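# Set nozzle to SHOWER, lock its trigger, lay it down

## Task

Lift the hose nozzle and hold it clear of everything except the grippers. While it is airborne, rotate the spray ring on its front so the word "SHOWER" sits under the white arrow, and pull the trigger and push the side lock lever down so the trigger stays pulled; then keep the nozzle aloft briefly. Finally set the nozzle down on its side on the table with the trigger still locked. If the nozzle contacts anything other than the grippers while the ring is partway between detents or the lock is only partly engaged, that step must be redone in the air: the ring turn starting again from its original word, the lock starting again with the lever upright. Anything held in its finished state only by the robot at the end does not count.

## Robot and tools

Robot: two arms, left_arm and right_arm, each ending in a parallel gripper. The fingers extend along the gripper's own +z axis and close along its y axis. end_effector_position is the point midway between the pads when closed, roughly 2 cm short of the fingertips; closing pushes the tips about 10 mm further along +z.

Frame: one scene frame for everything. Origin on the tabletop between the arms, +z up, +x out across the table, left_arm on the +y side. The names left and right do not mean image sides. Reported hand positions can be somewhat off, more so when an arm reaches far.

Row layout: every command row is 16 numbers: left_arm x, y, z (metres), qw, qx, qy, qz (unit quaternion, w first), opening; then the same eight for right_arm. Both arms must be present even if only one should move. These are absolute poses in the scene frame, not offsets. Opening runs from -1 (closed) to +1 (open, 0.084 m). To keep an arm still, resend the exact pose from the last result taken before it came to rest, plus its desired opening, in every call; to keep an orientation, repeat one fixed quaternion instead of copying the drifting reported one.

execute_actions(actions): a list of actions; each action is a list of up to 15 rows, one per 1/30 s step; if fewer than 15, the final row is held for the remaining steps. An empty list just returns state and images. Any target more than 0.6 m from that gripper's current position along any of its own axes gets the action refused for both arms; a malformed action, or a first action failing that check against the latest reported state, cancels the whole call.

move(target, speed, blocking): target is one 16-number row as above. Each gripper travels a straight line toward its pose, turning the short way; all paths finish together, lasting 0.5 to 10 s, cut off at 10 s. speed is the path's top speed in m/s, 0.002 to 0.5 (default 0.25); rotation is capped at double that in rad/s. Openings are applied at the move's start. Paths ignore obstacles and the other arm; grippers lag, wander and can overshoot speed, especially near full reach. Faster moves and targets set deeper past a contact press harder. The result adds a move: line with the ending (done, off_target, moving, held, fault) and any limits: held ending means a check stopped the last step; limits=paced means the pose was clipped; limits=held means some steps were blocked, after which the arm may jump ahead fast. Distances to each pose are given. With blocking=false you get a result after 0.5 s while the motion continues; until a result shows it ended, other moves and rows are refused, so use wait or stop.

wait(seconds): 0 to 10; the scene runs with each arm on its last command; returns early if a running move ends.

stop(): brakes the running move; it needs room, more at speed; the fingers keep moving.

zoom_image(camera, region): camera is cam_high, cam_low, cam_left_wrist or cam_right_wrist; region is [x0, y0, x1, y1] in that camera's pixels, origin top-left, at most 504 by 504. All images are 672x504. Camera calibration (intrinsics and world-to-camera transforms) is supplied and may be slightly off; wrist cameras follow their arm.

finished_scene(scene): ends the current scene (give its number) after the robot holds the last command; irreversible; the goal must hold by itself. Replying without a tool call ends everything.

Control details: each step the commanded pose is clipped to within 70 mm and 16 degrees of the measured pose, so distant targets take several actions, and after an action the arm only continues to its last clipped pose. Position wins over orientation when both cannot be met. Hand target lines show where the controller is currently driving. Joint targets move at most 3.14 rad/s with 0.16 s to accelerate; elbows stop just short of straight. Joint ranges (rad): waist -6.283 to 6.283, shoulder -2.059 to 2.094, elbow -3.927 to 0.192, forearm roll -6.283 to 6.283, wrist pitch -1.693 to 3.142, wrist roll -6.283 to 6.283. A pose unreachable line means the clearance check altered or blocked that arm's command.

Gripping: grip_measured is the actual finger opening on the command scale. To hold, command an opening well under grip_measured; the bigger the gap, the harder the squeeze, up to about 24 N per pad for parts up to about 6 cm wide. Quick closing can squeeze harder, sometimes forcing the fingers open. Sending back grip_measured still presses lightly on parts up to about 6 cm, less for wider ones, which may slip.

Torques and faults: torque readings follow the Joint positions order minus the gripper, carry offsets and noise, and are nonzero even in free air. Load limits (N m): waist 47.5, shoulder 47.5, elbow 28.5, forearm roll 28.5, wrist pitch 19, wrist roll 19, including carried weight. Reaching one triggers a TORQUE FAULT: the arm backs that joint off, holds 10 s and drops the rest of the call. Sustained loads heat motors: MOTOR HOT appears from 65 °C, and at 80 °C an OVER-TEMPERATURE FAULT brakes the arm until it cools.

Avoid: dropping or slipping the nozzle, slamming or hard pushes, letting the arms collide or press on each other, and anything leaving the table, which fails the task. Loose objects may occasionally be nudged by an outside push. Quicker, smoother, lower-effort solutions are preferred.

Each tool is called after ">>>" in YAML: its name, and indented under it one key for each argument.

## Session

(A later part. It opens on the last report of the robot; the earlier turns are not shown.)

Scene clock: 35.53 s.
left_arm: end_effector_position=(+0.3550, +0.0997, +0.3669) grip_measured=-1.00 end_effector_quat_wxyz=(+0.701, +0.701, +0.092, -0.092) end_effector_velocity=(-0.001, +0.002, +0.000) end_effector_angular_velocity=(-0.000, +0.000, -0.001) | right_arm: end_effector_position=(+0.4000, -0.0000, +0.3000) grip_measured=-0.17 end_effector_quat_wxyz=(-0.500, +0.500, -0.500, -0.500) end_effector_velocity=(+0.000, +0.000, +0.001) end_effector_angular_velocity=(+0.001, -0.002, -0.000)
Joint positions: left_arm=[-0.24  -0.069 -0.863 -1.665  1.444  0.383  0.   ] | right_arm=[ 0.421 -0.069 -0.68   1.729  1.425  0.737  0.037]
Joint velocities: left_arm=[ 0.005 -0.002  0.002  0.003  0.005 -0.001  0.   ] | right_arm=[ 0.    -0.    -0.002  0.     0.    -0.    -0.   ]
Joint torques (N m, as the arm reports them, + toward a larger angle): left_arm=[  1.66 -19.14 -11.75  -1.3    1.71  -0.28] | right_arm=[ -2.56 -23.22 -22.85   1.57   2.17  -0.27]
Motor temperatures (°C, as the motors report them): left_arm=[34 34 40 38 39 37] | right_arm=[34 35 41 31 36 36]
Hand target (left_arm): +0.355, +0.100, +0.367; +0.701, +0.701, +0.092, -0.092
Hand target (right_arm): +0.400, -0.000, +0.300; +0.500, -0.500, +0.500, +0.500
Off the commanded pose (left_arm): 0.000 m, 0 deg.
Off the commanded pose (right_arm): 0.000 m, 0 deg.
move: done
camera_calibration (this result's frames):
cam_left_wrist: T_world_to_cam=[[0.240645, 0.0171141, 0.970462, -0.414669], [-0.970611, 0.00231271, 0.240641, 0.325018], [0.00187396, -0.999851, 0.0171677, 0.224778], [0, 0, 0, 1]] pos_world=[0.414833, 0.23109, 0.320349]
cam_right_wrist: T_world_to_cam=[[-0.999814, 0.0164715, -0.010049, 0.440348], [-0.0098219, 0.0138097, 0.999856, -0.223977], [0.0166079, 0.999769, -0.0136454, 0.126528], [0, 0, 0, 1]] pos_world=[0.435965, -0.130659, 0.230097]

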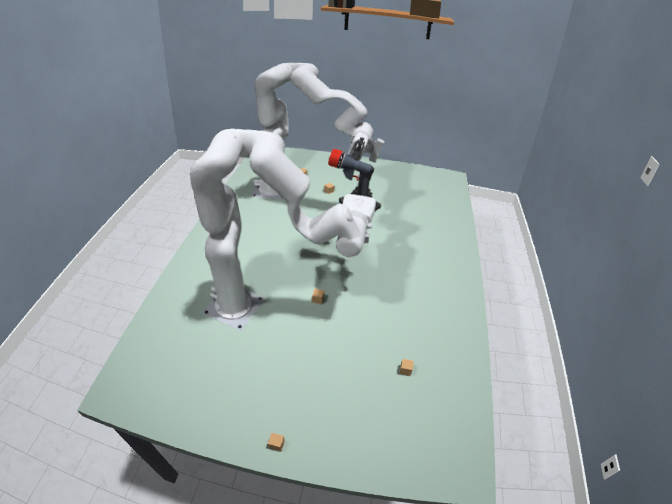

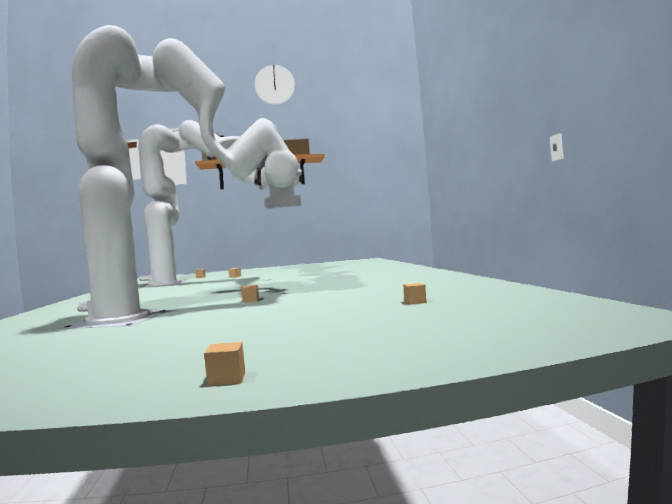

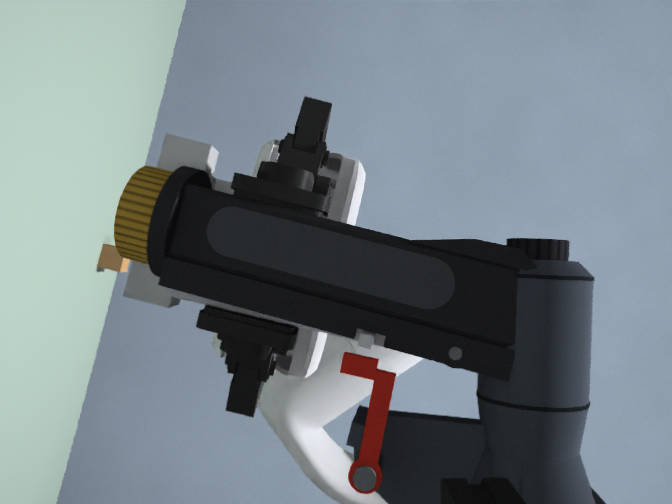

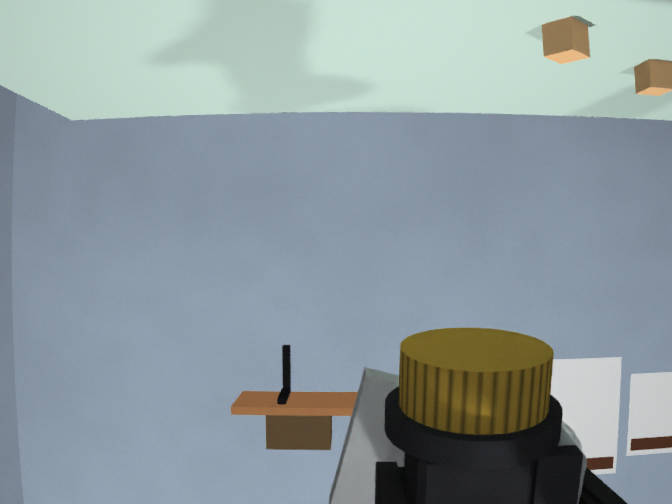

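>>> execute_actions:
  actions: []

>>> move:
  target: [0.33,0.25,0.42,0,1,0,0,1,0.30,0.06,0.15,0.08,-0.08,0.7026,0.7026,-1]

>>> move:
  target: [0.36,0.08,0.40,0,1,0,0,1,0.30,0.06,0.15,0.08,-0.08,0.7026,0.7026,-1]

Scene clock: 36.40 s.
left_arm: end_effector_position=(+0.3550, +0.0999, +0.3669) grip_measured=-1.00 end_effector_quat_wxyz=(+0.701, +0.701, +0.092, -0.092) end_effector_velocity=(-0.000, -0.000, +0.000) end_effector_angular_velocity=(-0.000, -0.000, -0.000) | right_arm: end_effector_position=(+0.4000, -0.0000, +0.3000) grip_measured=-0.17 end_effector_quat_wxyz=(-0.500, +0.500, -0.500, -0.500) end_effector_velocity=(-0.000, -0.000, -0.000) end_effector_angular_velocity=(-0.000, +0.001, -0.000)
Joint positions: left_arm=[-0.239 -0.069 -0.863 -1.665  1.444  0.383  0.   ] | right_arm=[ 0.421 -0.069 -0.68   1.729  1.425  0.737  0.037]
Joint velocities: left_arm=[-0. -0. -0.  0.  0.  0.  0.] | right_arm=[-0.     0.001  0.     0.    -0.     0.     0.   ]
Joint torques (N m, as the arm reports them, + toward a larger angle): left_arm=[  1.95 -19.13 -11.74  -1.42   1.79  -0.32] | right_arm=[ -2.72 -23.29 -22.94   1.68   2.12  -0.14]
Motor temperatures (°C, as the motors report them): left_arm=[34 34 40 38 39 37] | right_arm=[34 35 41 31 36 36]
Hand target (left_arm): +0.355, +0.100, +0.367; +0.701, +0.701, +0.092, -0.092
Hand target (right_arm): +0.400, -0.000, +0.300; +0.500, -0.500, +0.500, +0.500
Off the commanded pose (left_arm): 0.000 m, 0 deg.
Off the commanded pose (right_arm): 0.000 m, 0 deg.
camera_calibration (this result's frames):
cam_left_wrist: T_world_to_cam=[[0.240576, 0.0171381, 0.970479, -0.414713], [-0.970628, 0.00219694, 0.240574, 0.325052], [0.00199089, -0.999851, 0.0171632, 0.224975], [0, 0, 0, 1]] pos_world=[0.414827, 0.231334, 0.32041]
cam_right_wrist: T_world_to_cam=[[-0.999814, 0.0164707, -0.0100528, 0.44035], [-0.00982579, 0.0138066, 0.999856, -0.223978], [0.0166071, 0.999769, -0.0136422, 0.126527], [0, 0, 0, 1]] pos_world=[0.435966, -0.130658, 0.230099]

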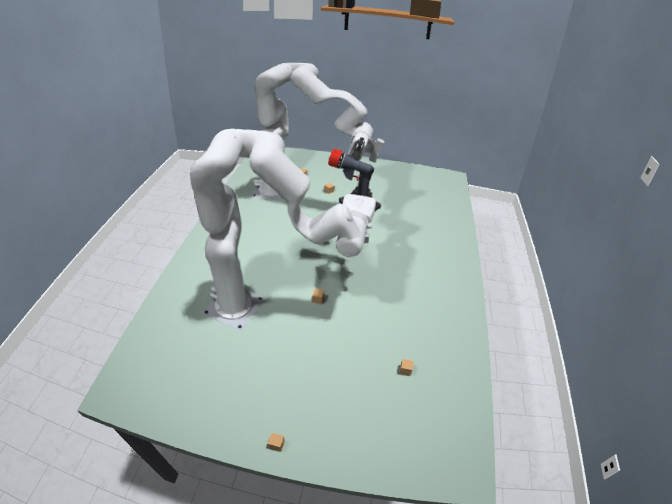

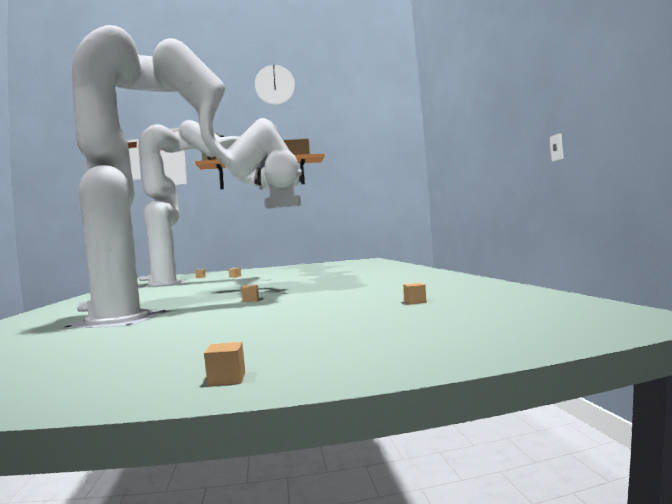

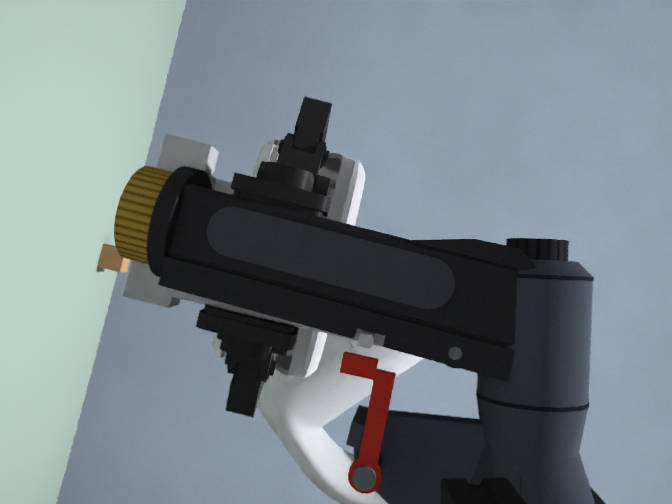

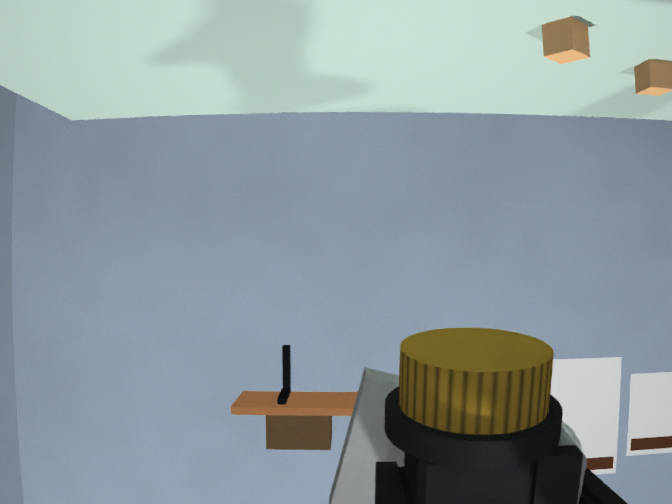

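Scene clock: 40.13 s.
left_arm: end_effector_position=(+0.3302, +0.2495, +0.4206) grip_measured=+1.00 end_effector_quat_wxyz=(+0.002, +1.000, -0.003, +0.000) end_effector_velocity=(-0.000, +0.001, +0.000) end_effector_angular_velocity=(+0.011, -0.001, -0.001) | right_arm: end_effector_position=(+0.3001, +0.0597, +0.1502) grip_measured=-0.17 end_effector_quat_wxyz=(+0.080, -0.080, +0.702, +0.703) end_effector_velocity=(-0.001, +0.000, -0.002) end_effector_angular_velocity=(-0.001, +0.010, +0.000)
Joint positions: left_arm=[-0.466 -0.154 -1.53  -0.004  1.682 -0.38   0.084] | right_arm=[ 0.683  0.219 -0.49   2.032  1.448  1.586  0.037]
Joint velocities: left_arm=[-0.005  0.002 -0.004  0.01   0.005 -0.002 -0.   ] | right_arm=[ 0.002  0.005  0.001  0.002  0.001  0.005 -0.   ]
Joint torques (N m, as the arm reports them, + toward a larger angle): left_arm=[  1.89 -17.06 -11.63  -0.51  -1.27  -0.37] | right_arm=[ -2.29 -24.37 -15.24   0.24   2.82  -0.3 ]
Motor temperatures (°C, as the motors report them): left_arm=[34 34 40 38 39 37] | right_arm=[34 35 41 31 36 36]
Hand target (left_arm): +0.330, +0.250, +0.421; +0.002, +1.000, -0.003, +0.000
Hand target (right_arm): +0.300, +0.060, +0.150; +0.080, -0.080, +0.702, +0.703
Off the commanded pose (left_arm): 0.001 m, 0 deg.
Off the commanded pose (right_arm): 0.000 m, 0 deg.
move: done
camera_calibration (this result's frames):
cam_left_wrist: T_world_to_cam=[[-0.024022, -0.999469, 0.0220376, 0.27657], [-0.999708, 0.02407, 0.00191324, 0.392258], [-0.00244267, -0.0219852, -0.999755, 0.558883], [0, 0, 0, 1]] pos_world=[0.400152, 0.279268, 0.551901]
cam_right_wrist: T_world_to_cam=[[-0.23538, 0.0159658, 0.971772, -0.0389058], [0.971856, 0.01379, 0.235174, -0.255792], [-0.00964598, 0.999777, -0.0187623, 0.0751426], [0, 0, 0, 1]] pos_world=[0.24016, -0.0709773, 0.099373]

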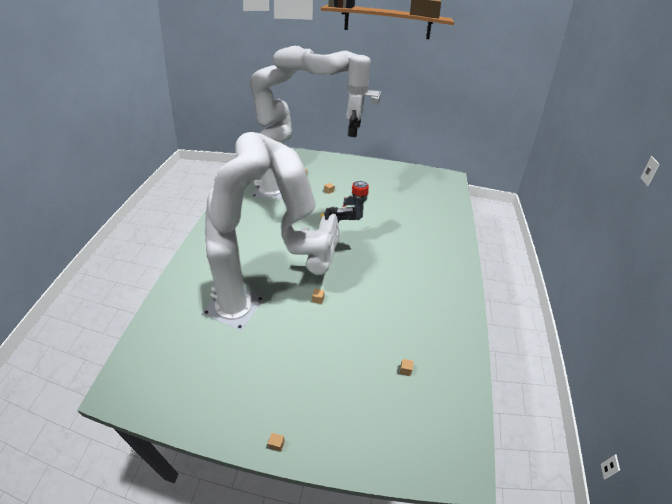

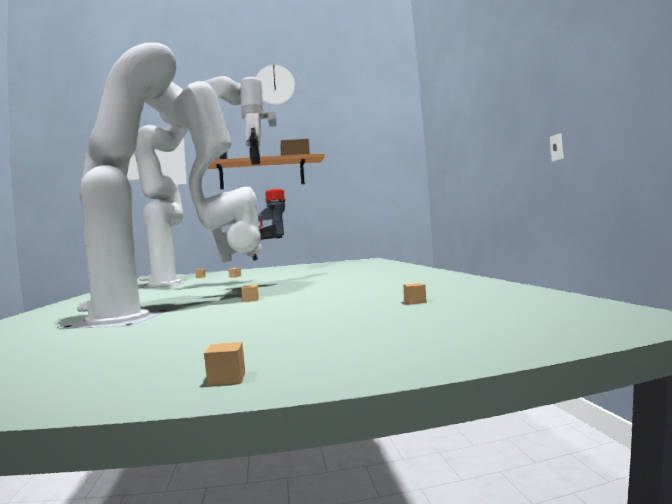

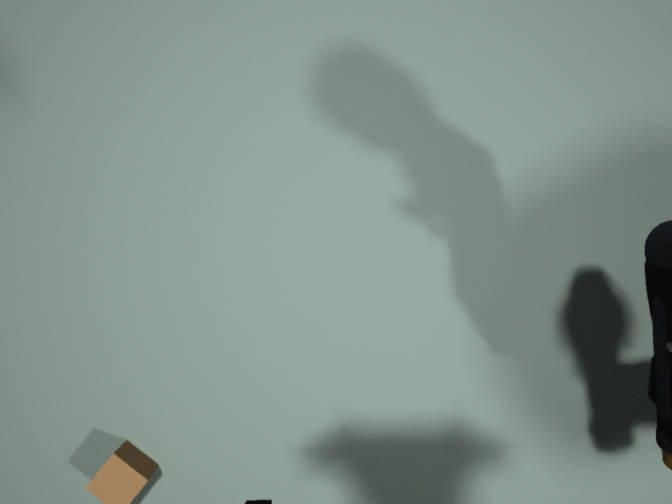

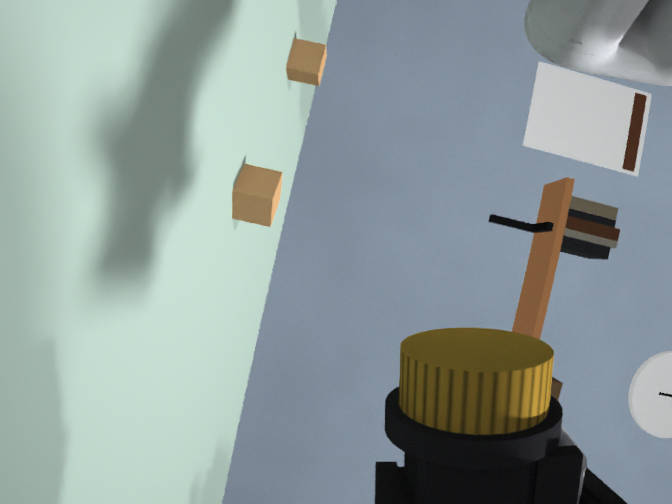

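Scene clock: 41.50 s.
left_arm: end_effector_position=(+0.3598, +0.0802, +0.4005) grip_measured=+1.00 end_effector_quat_wxyz=(+0.001, +1.000, +0.000, +0.000) end_effector_velocity=(+0.001, -0.002, -0.000) end_effector_angular_velocity=(+0.006, +0.007, -0.001) | right_arm: end_effector_position=(+0.3000, +0.0600, +0.1500) grip_measured=-0.17 end_effector_quat_wxyz=(+0.080, -0.080, +0.703, +0.703) end_effector_velocity=(-0.000, -0.000, -0.000) end_effector_angular_velocity=(-0.001, +0.001, +0.000)
Joint positions: left_arm=[-0.747  0.256 -1.963 -0.001  1.705 -0.666  0.084] | right_arm=[ 0.684  0.22  -0.491  2.033  1.447  1.586  0.037]
Joint velocities: left_arm=[-0.003  0.02  -0.029  0.     0.018 -0.002 -0.   ] | right_arm=[ 0.     0.001  0.    -0.    -0.    -0.     0.   ]
Joint torques (N m, as the arm reports them, + toward a larger angle): left_arm=[  1.73 -25.46 -11.42  -0.21  -1.42  -0.4 ] | right_arm=[ -2.43 -24.64 -15.06   0.23   2.87  -0.34]
Motor temperatures (°C, as the motors report them): left_arm=[34 34 40 38 39 37] | right_arm=[34 35 41 31 36 36]
Hand target (left_arm): +0.360, +0.080, +0.400; +0.001, +1.000, -0.000, -0.000
Hand target (right_arm): +0.300, +0.060, +0.150; +0.080, -0.080, +0.703, +0.703
Off the commanded pose (left_arm): 0.001 m, 0 deg.
Off the commanded pose (right_arm): 0.000 m, 0 deg.
move: done
camera_calibration (this result's frames):
cam_left_wrist: T_world_to_cam=[[-0.0185381, -0.999644, 0.0191838, 0.107661], [-0.999825, 0.0185797, 0.00199281, 0.426356], [-0.00234853, -0.0191435, -0.999814, 0.534858], [0, 0, 0, 1]] pos_world=[0.429533, 0.10994, 0.531844]
cam_right_wrist: T_world_to_cam=[[-0.234565, 0.0164664, 0.971961, -0.0390042], [0.972053, 0.0138076, 0.234353, -0.255549], [-0.0095615, 0.999769, -0.019245, 0.0748472], [0, 0, 0, 1]] pos_world=[0.239974, -0.0706592, 0.0992397]

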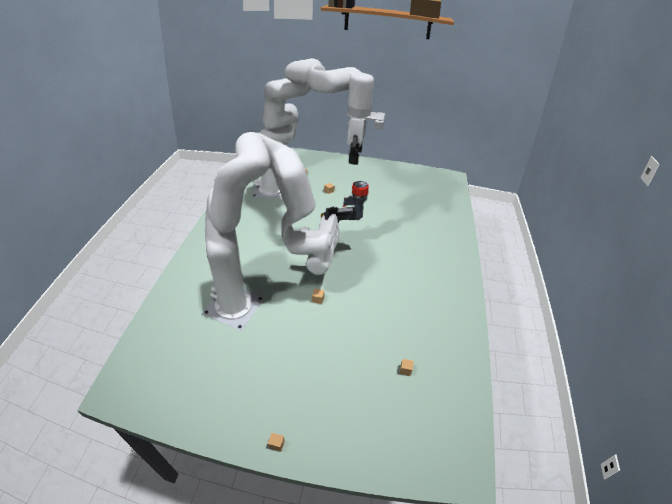

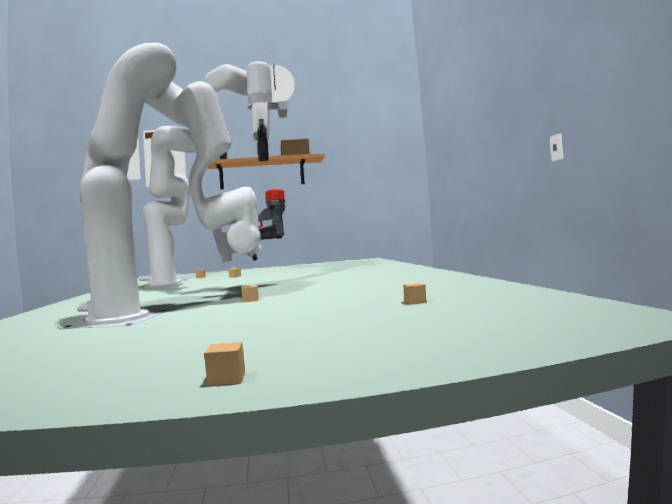

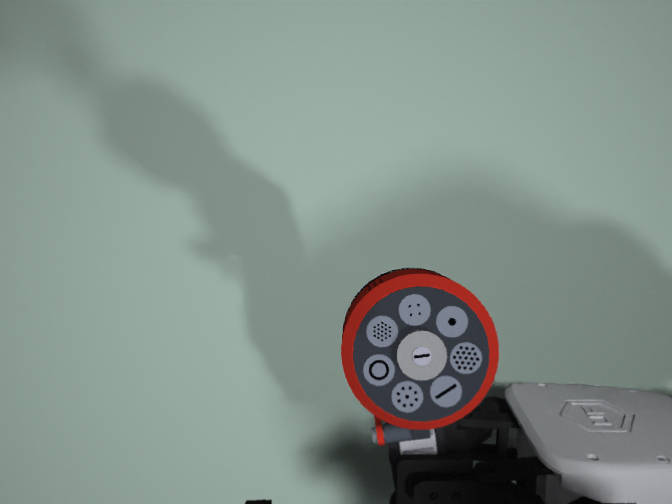

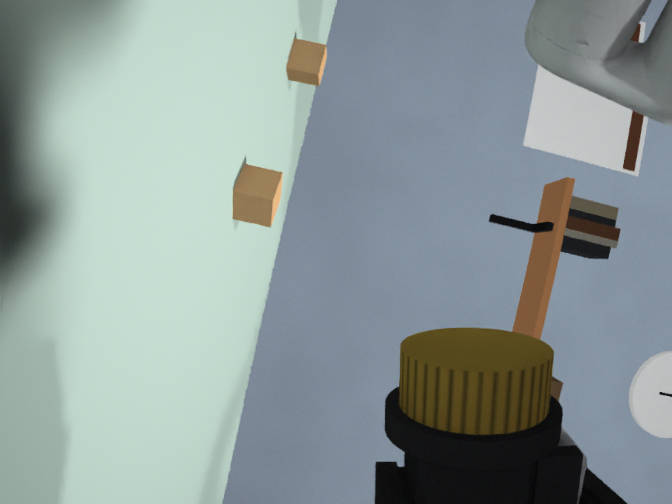

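>>> move:
  target: [0.393,0.075,0.33,0,1,0,0,1,0.30,0.06,0.15,0.08,-0.08,0.7026,0.7026,-1]
  speed: 0.1

>>> move:
  target: [0.393,0.075,0.281,0,1,0,0,1,0.30,0.06,0.15,0.08,-0.08,0.7026,0.7026,-1]
  speed: 0.04

>>> zoom_image:
  camera: "cam_low"
  region: [220,140,340,250]

Scene clock: 45.00 s.
left_arm: end_effector_position=(+0.3930, +0.0749, +0.3306) grip_measured=+1.00 end_effector_quat_wxyz=(+0.000, +1.000, -0.000, +0.000) end_effector_velocity=(+0.001, -0.001, -0.003) end_effector_angular_velocity=(+0.002, +0.001, -0.001) | right_arm: end_effector_position=(+0.3000, +0.0600, +0.1500) grip_measured=-0.17 end_effector_quat_wxyz=(+0.080, -0.080, +0.703, +0.703) end_effector_velocity=(+0.000, +0.000, +0.001) end_effector_angular_velocity=(+0.001, -0.001, -0.000)
Joint positions: left_arm=[-0.719  0.305 -1.824  0.     1.519 -0.637  0.084] | right_arm=[ 0.684  0.22  -0.491  2.033  1.447  1.586  0.037]
Joint velocities: left_arm=[-0.     0.004  0.003  0.    -0.005  0.001 -0.   ] | right_arm=[ 0.    -0.001 -0.     0.    -0.     0.    -0.   ]
Joint torques (N m, as the arm reports them, + toward a larger angle): left_arm=[  1.74 -27.41 -12.1   -0.42  -1.24  -0.4 ] | right_arm=[ -2.55 -24.47 -15.26   0.34   2.86  -0.23]
Motor temperatures (°C, as the motors report them): left_arm=[34 34 40 38 39 37] | right_arm=[34 35 40 31 36 36]
Hand target (left_arm): +0.393, +0.075, +0.330; -0.000, +1.000, +0.000, +0.000
Hand target (right_arm): +0.300, +0.060, +0.150; +0.080, -0.080, +0.703, +0.703
Off the commanded pose (left_arm): 0.001 m, 0 deg.
Off the commanded pose (right_arm): 0.000 m, 0 deg.
move: done
camera_calibration (this result's frames):
cam_left_wrist: T_world_to_cam=[[-0.0188159, -0.99967, 0.0174821, 0.104969], [-0.999821, 0.0188489, 0.00172601, 0.459882], [-0.00205496, -0.0174465, -0.999846, 0.464673], [0, 0, 0, 1]] pos_world=[0.462729, 0.104373, 0.461972]
cam_right_wrist: T_world_to_cam=[[-0.234565, 0.0164683, 0.971961, -0.0390034], [0.972053, 0.0138078, 0.234353, -0.255549], [-0.00956125, 0.999769, -0.0192469, 0.0748466], [0, 0, 0, 1]] pos_world=[0.239974, -0.0706584, 0.099239]

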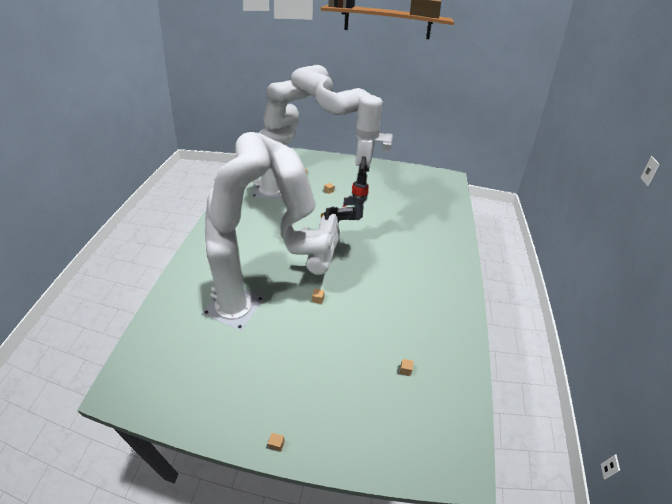

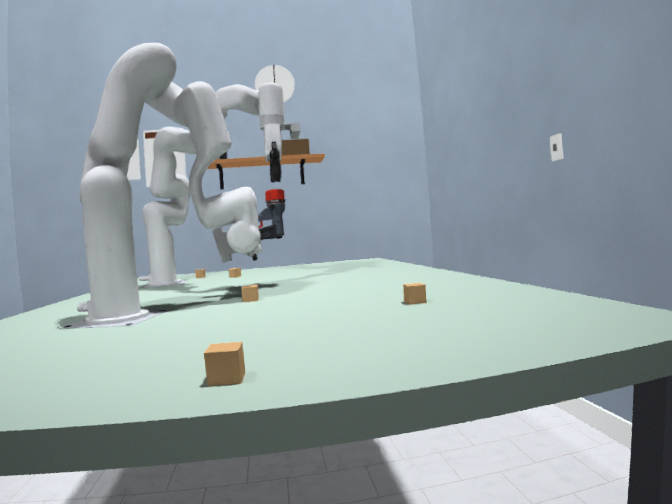

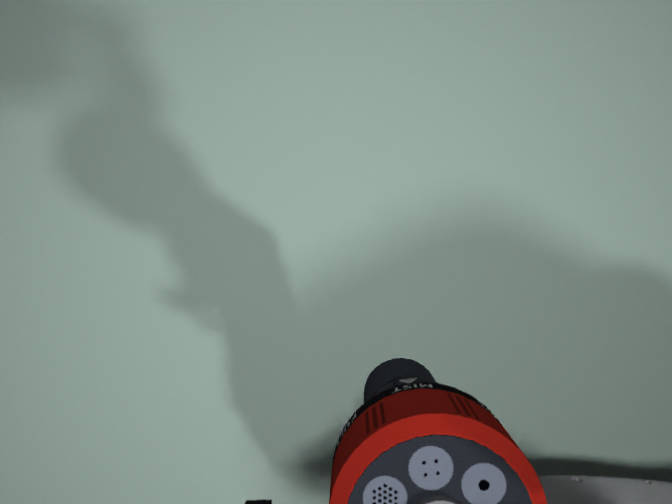

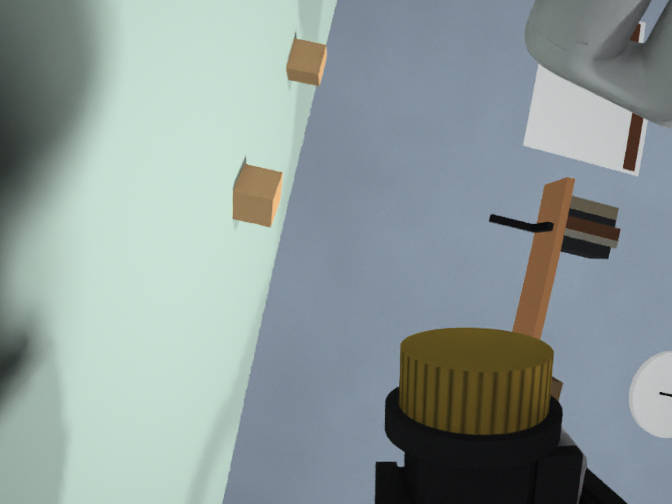

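Scene clock: 46.60 s.
left_arm: end_effector_position=(+0.3931, +0.0749, +0.2814) grip_measured=+1.00 end_effector_quat_wxyz=(+0.000, +1.000, +0.000, +0.000) end_effector_velocity=(-0.000, -0.000, -0.002) end_effector_angular_velocity=(-0.001, -0.001, -0.001) | right_arm: end_effector_position=(+0.3000, +0.0600, +0.1500) grip_measured=-0.17 end_effector_quat_wxyz=(+0.080, -0.080, +0.703, +0.703) end_effector_velocity=(-0.000, -0.000, -0.000) end_effector_angular_velocity=(-0.000, +0.000, +0.000)
Joint positions: left_arm=[-0.719  0.286 -1.657  0.     1.371 -0.637  0.084] | right_arm=[ 0.684  0.22  -0.491  2.033  1.447  1.586  0.037]
Joint velocities: left_arm=[-0.001 -0.001  0.008  0.    -0.008  0.    -0.   ] | right_arm=[ 0.  0.  0.  0. -0.  0. -0.]
Joint torques (N m, as the arm reports them, + toward a larger angle): left_arm=[  1.61 -27.05 -12.23  -0.38  -1.24  -0.35] | right_arm=[ -2.05 -24.36 -15.25   0.09   3.06  -0.39]
Motor temperatures (°C, as the motors report them): left_arm=[34 34 40 38 39 37] | right_arm=[34 35 40 31 36 36]
Hand target (left_arm): +0.393, +0.075, +0.281; -0.000, +1.000, +0.000, -0.000
Hand target (right_arm): +0.300, +0.060, +0.150; +0.080, -0.080, +0.703, +0.703
Off the commanded pose (left_arm): 0.000 m, 0 deg.
Off the commanded pose (right_arm): 0.000 m, 0 deg.
move: done
camera_calibration (this result's frames):
cam_left_wrist: T_world_to_cam=[[-0.0187557, -0.999674, 0.0173489, 0.105899], [-0.999821, 0.0187954, 0.00213185, 0.459944], [-0.00245723, -0.0173059, -0.999847, 0.415656], [0, 0, 0, 1]] pos_world=[0.462869, 0.104413, 0.412775]
cam_right_wrist: T_world_to_cam=[[-0.234565, 0.0164683, 0.971961, -0.0390034], [0.972053, 0.0138078, 0.234353, -0.255549], [-0.00956126, 0.999769, -0.0192469, 0.0748466], [0, 0, 0, 1]] pos_world=[0.239974, -0.0706584, 0.099239]

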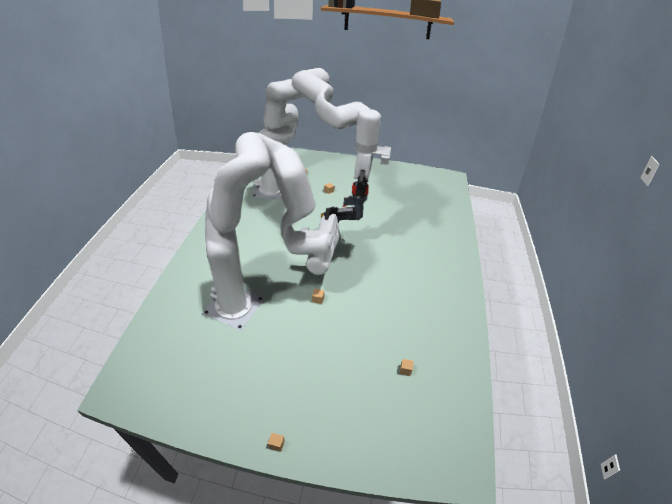

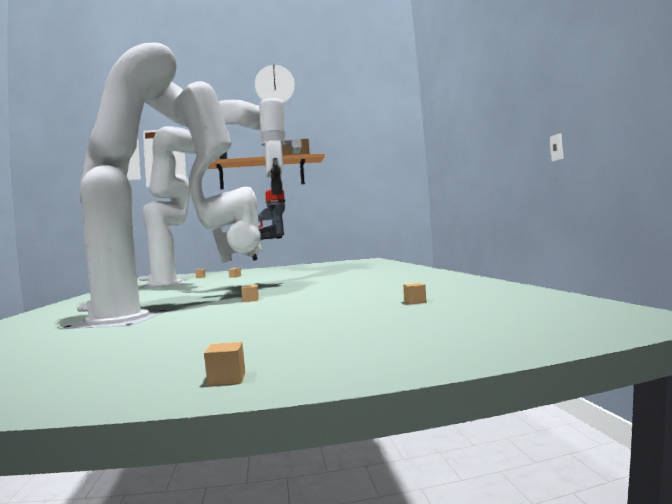

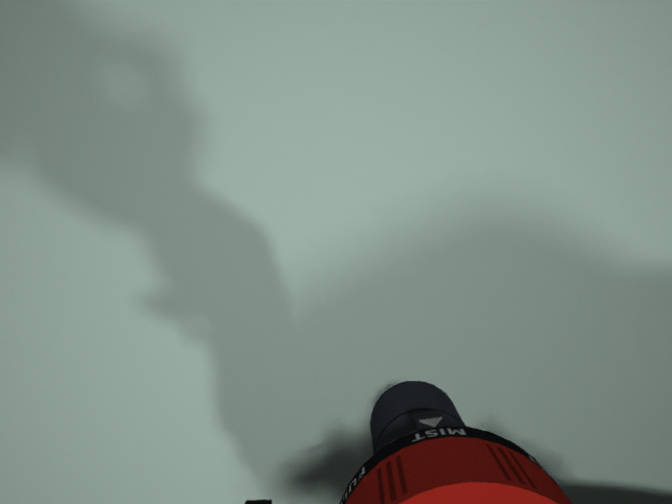

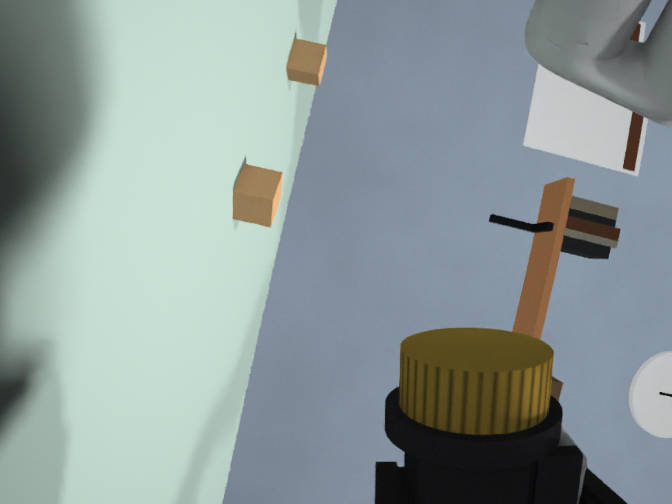

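Region (220, 140, 340, 250) of cam_low's 672x504 image, scaled by 4.200, with more detail than that image has; it fills the top 462 rows of this view, and the rest is white.

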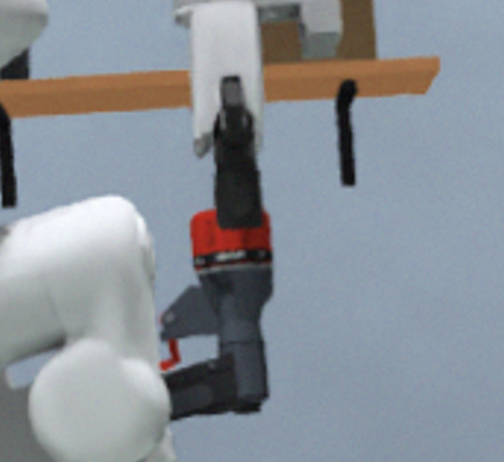

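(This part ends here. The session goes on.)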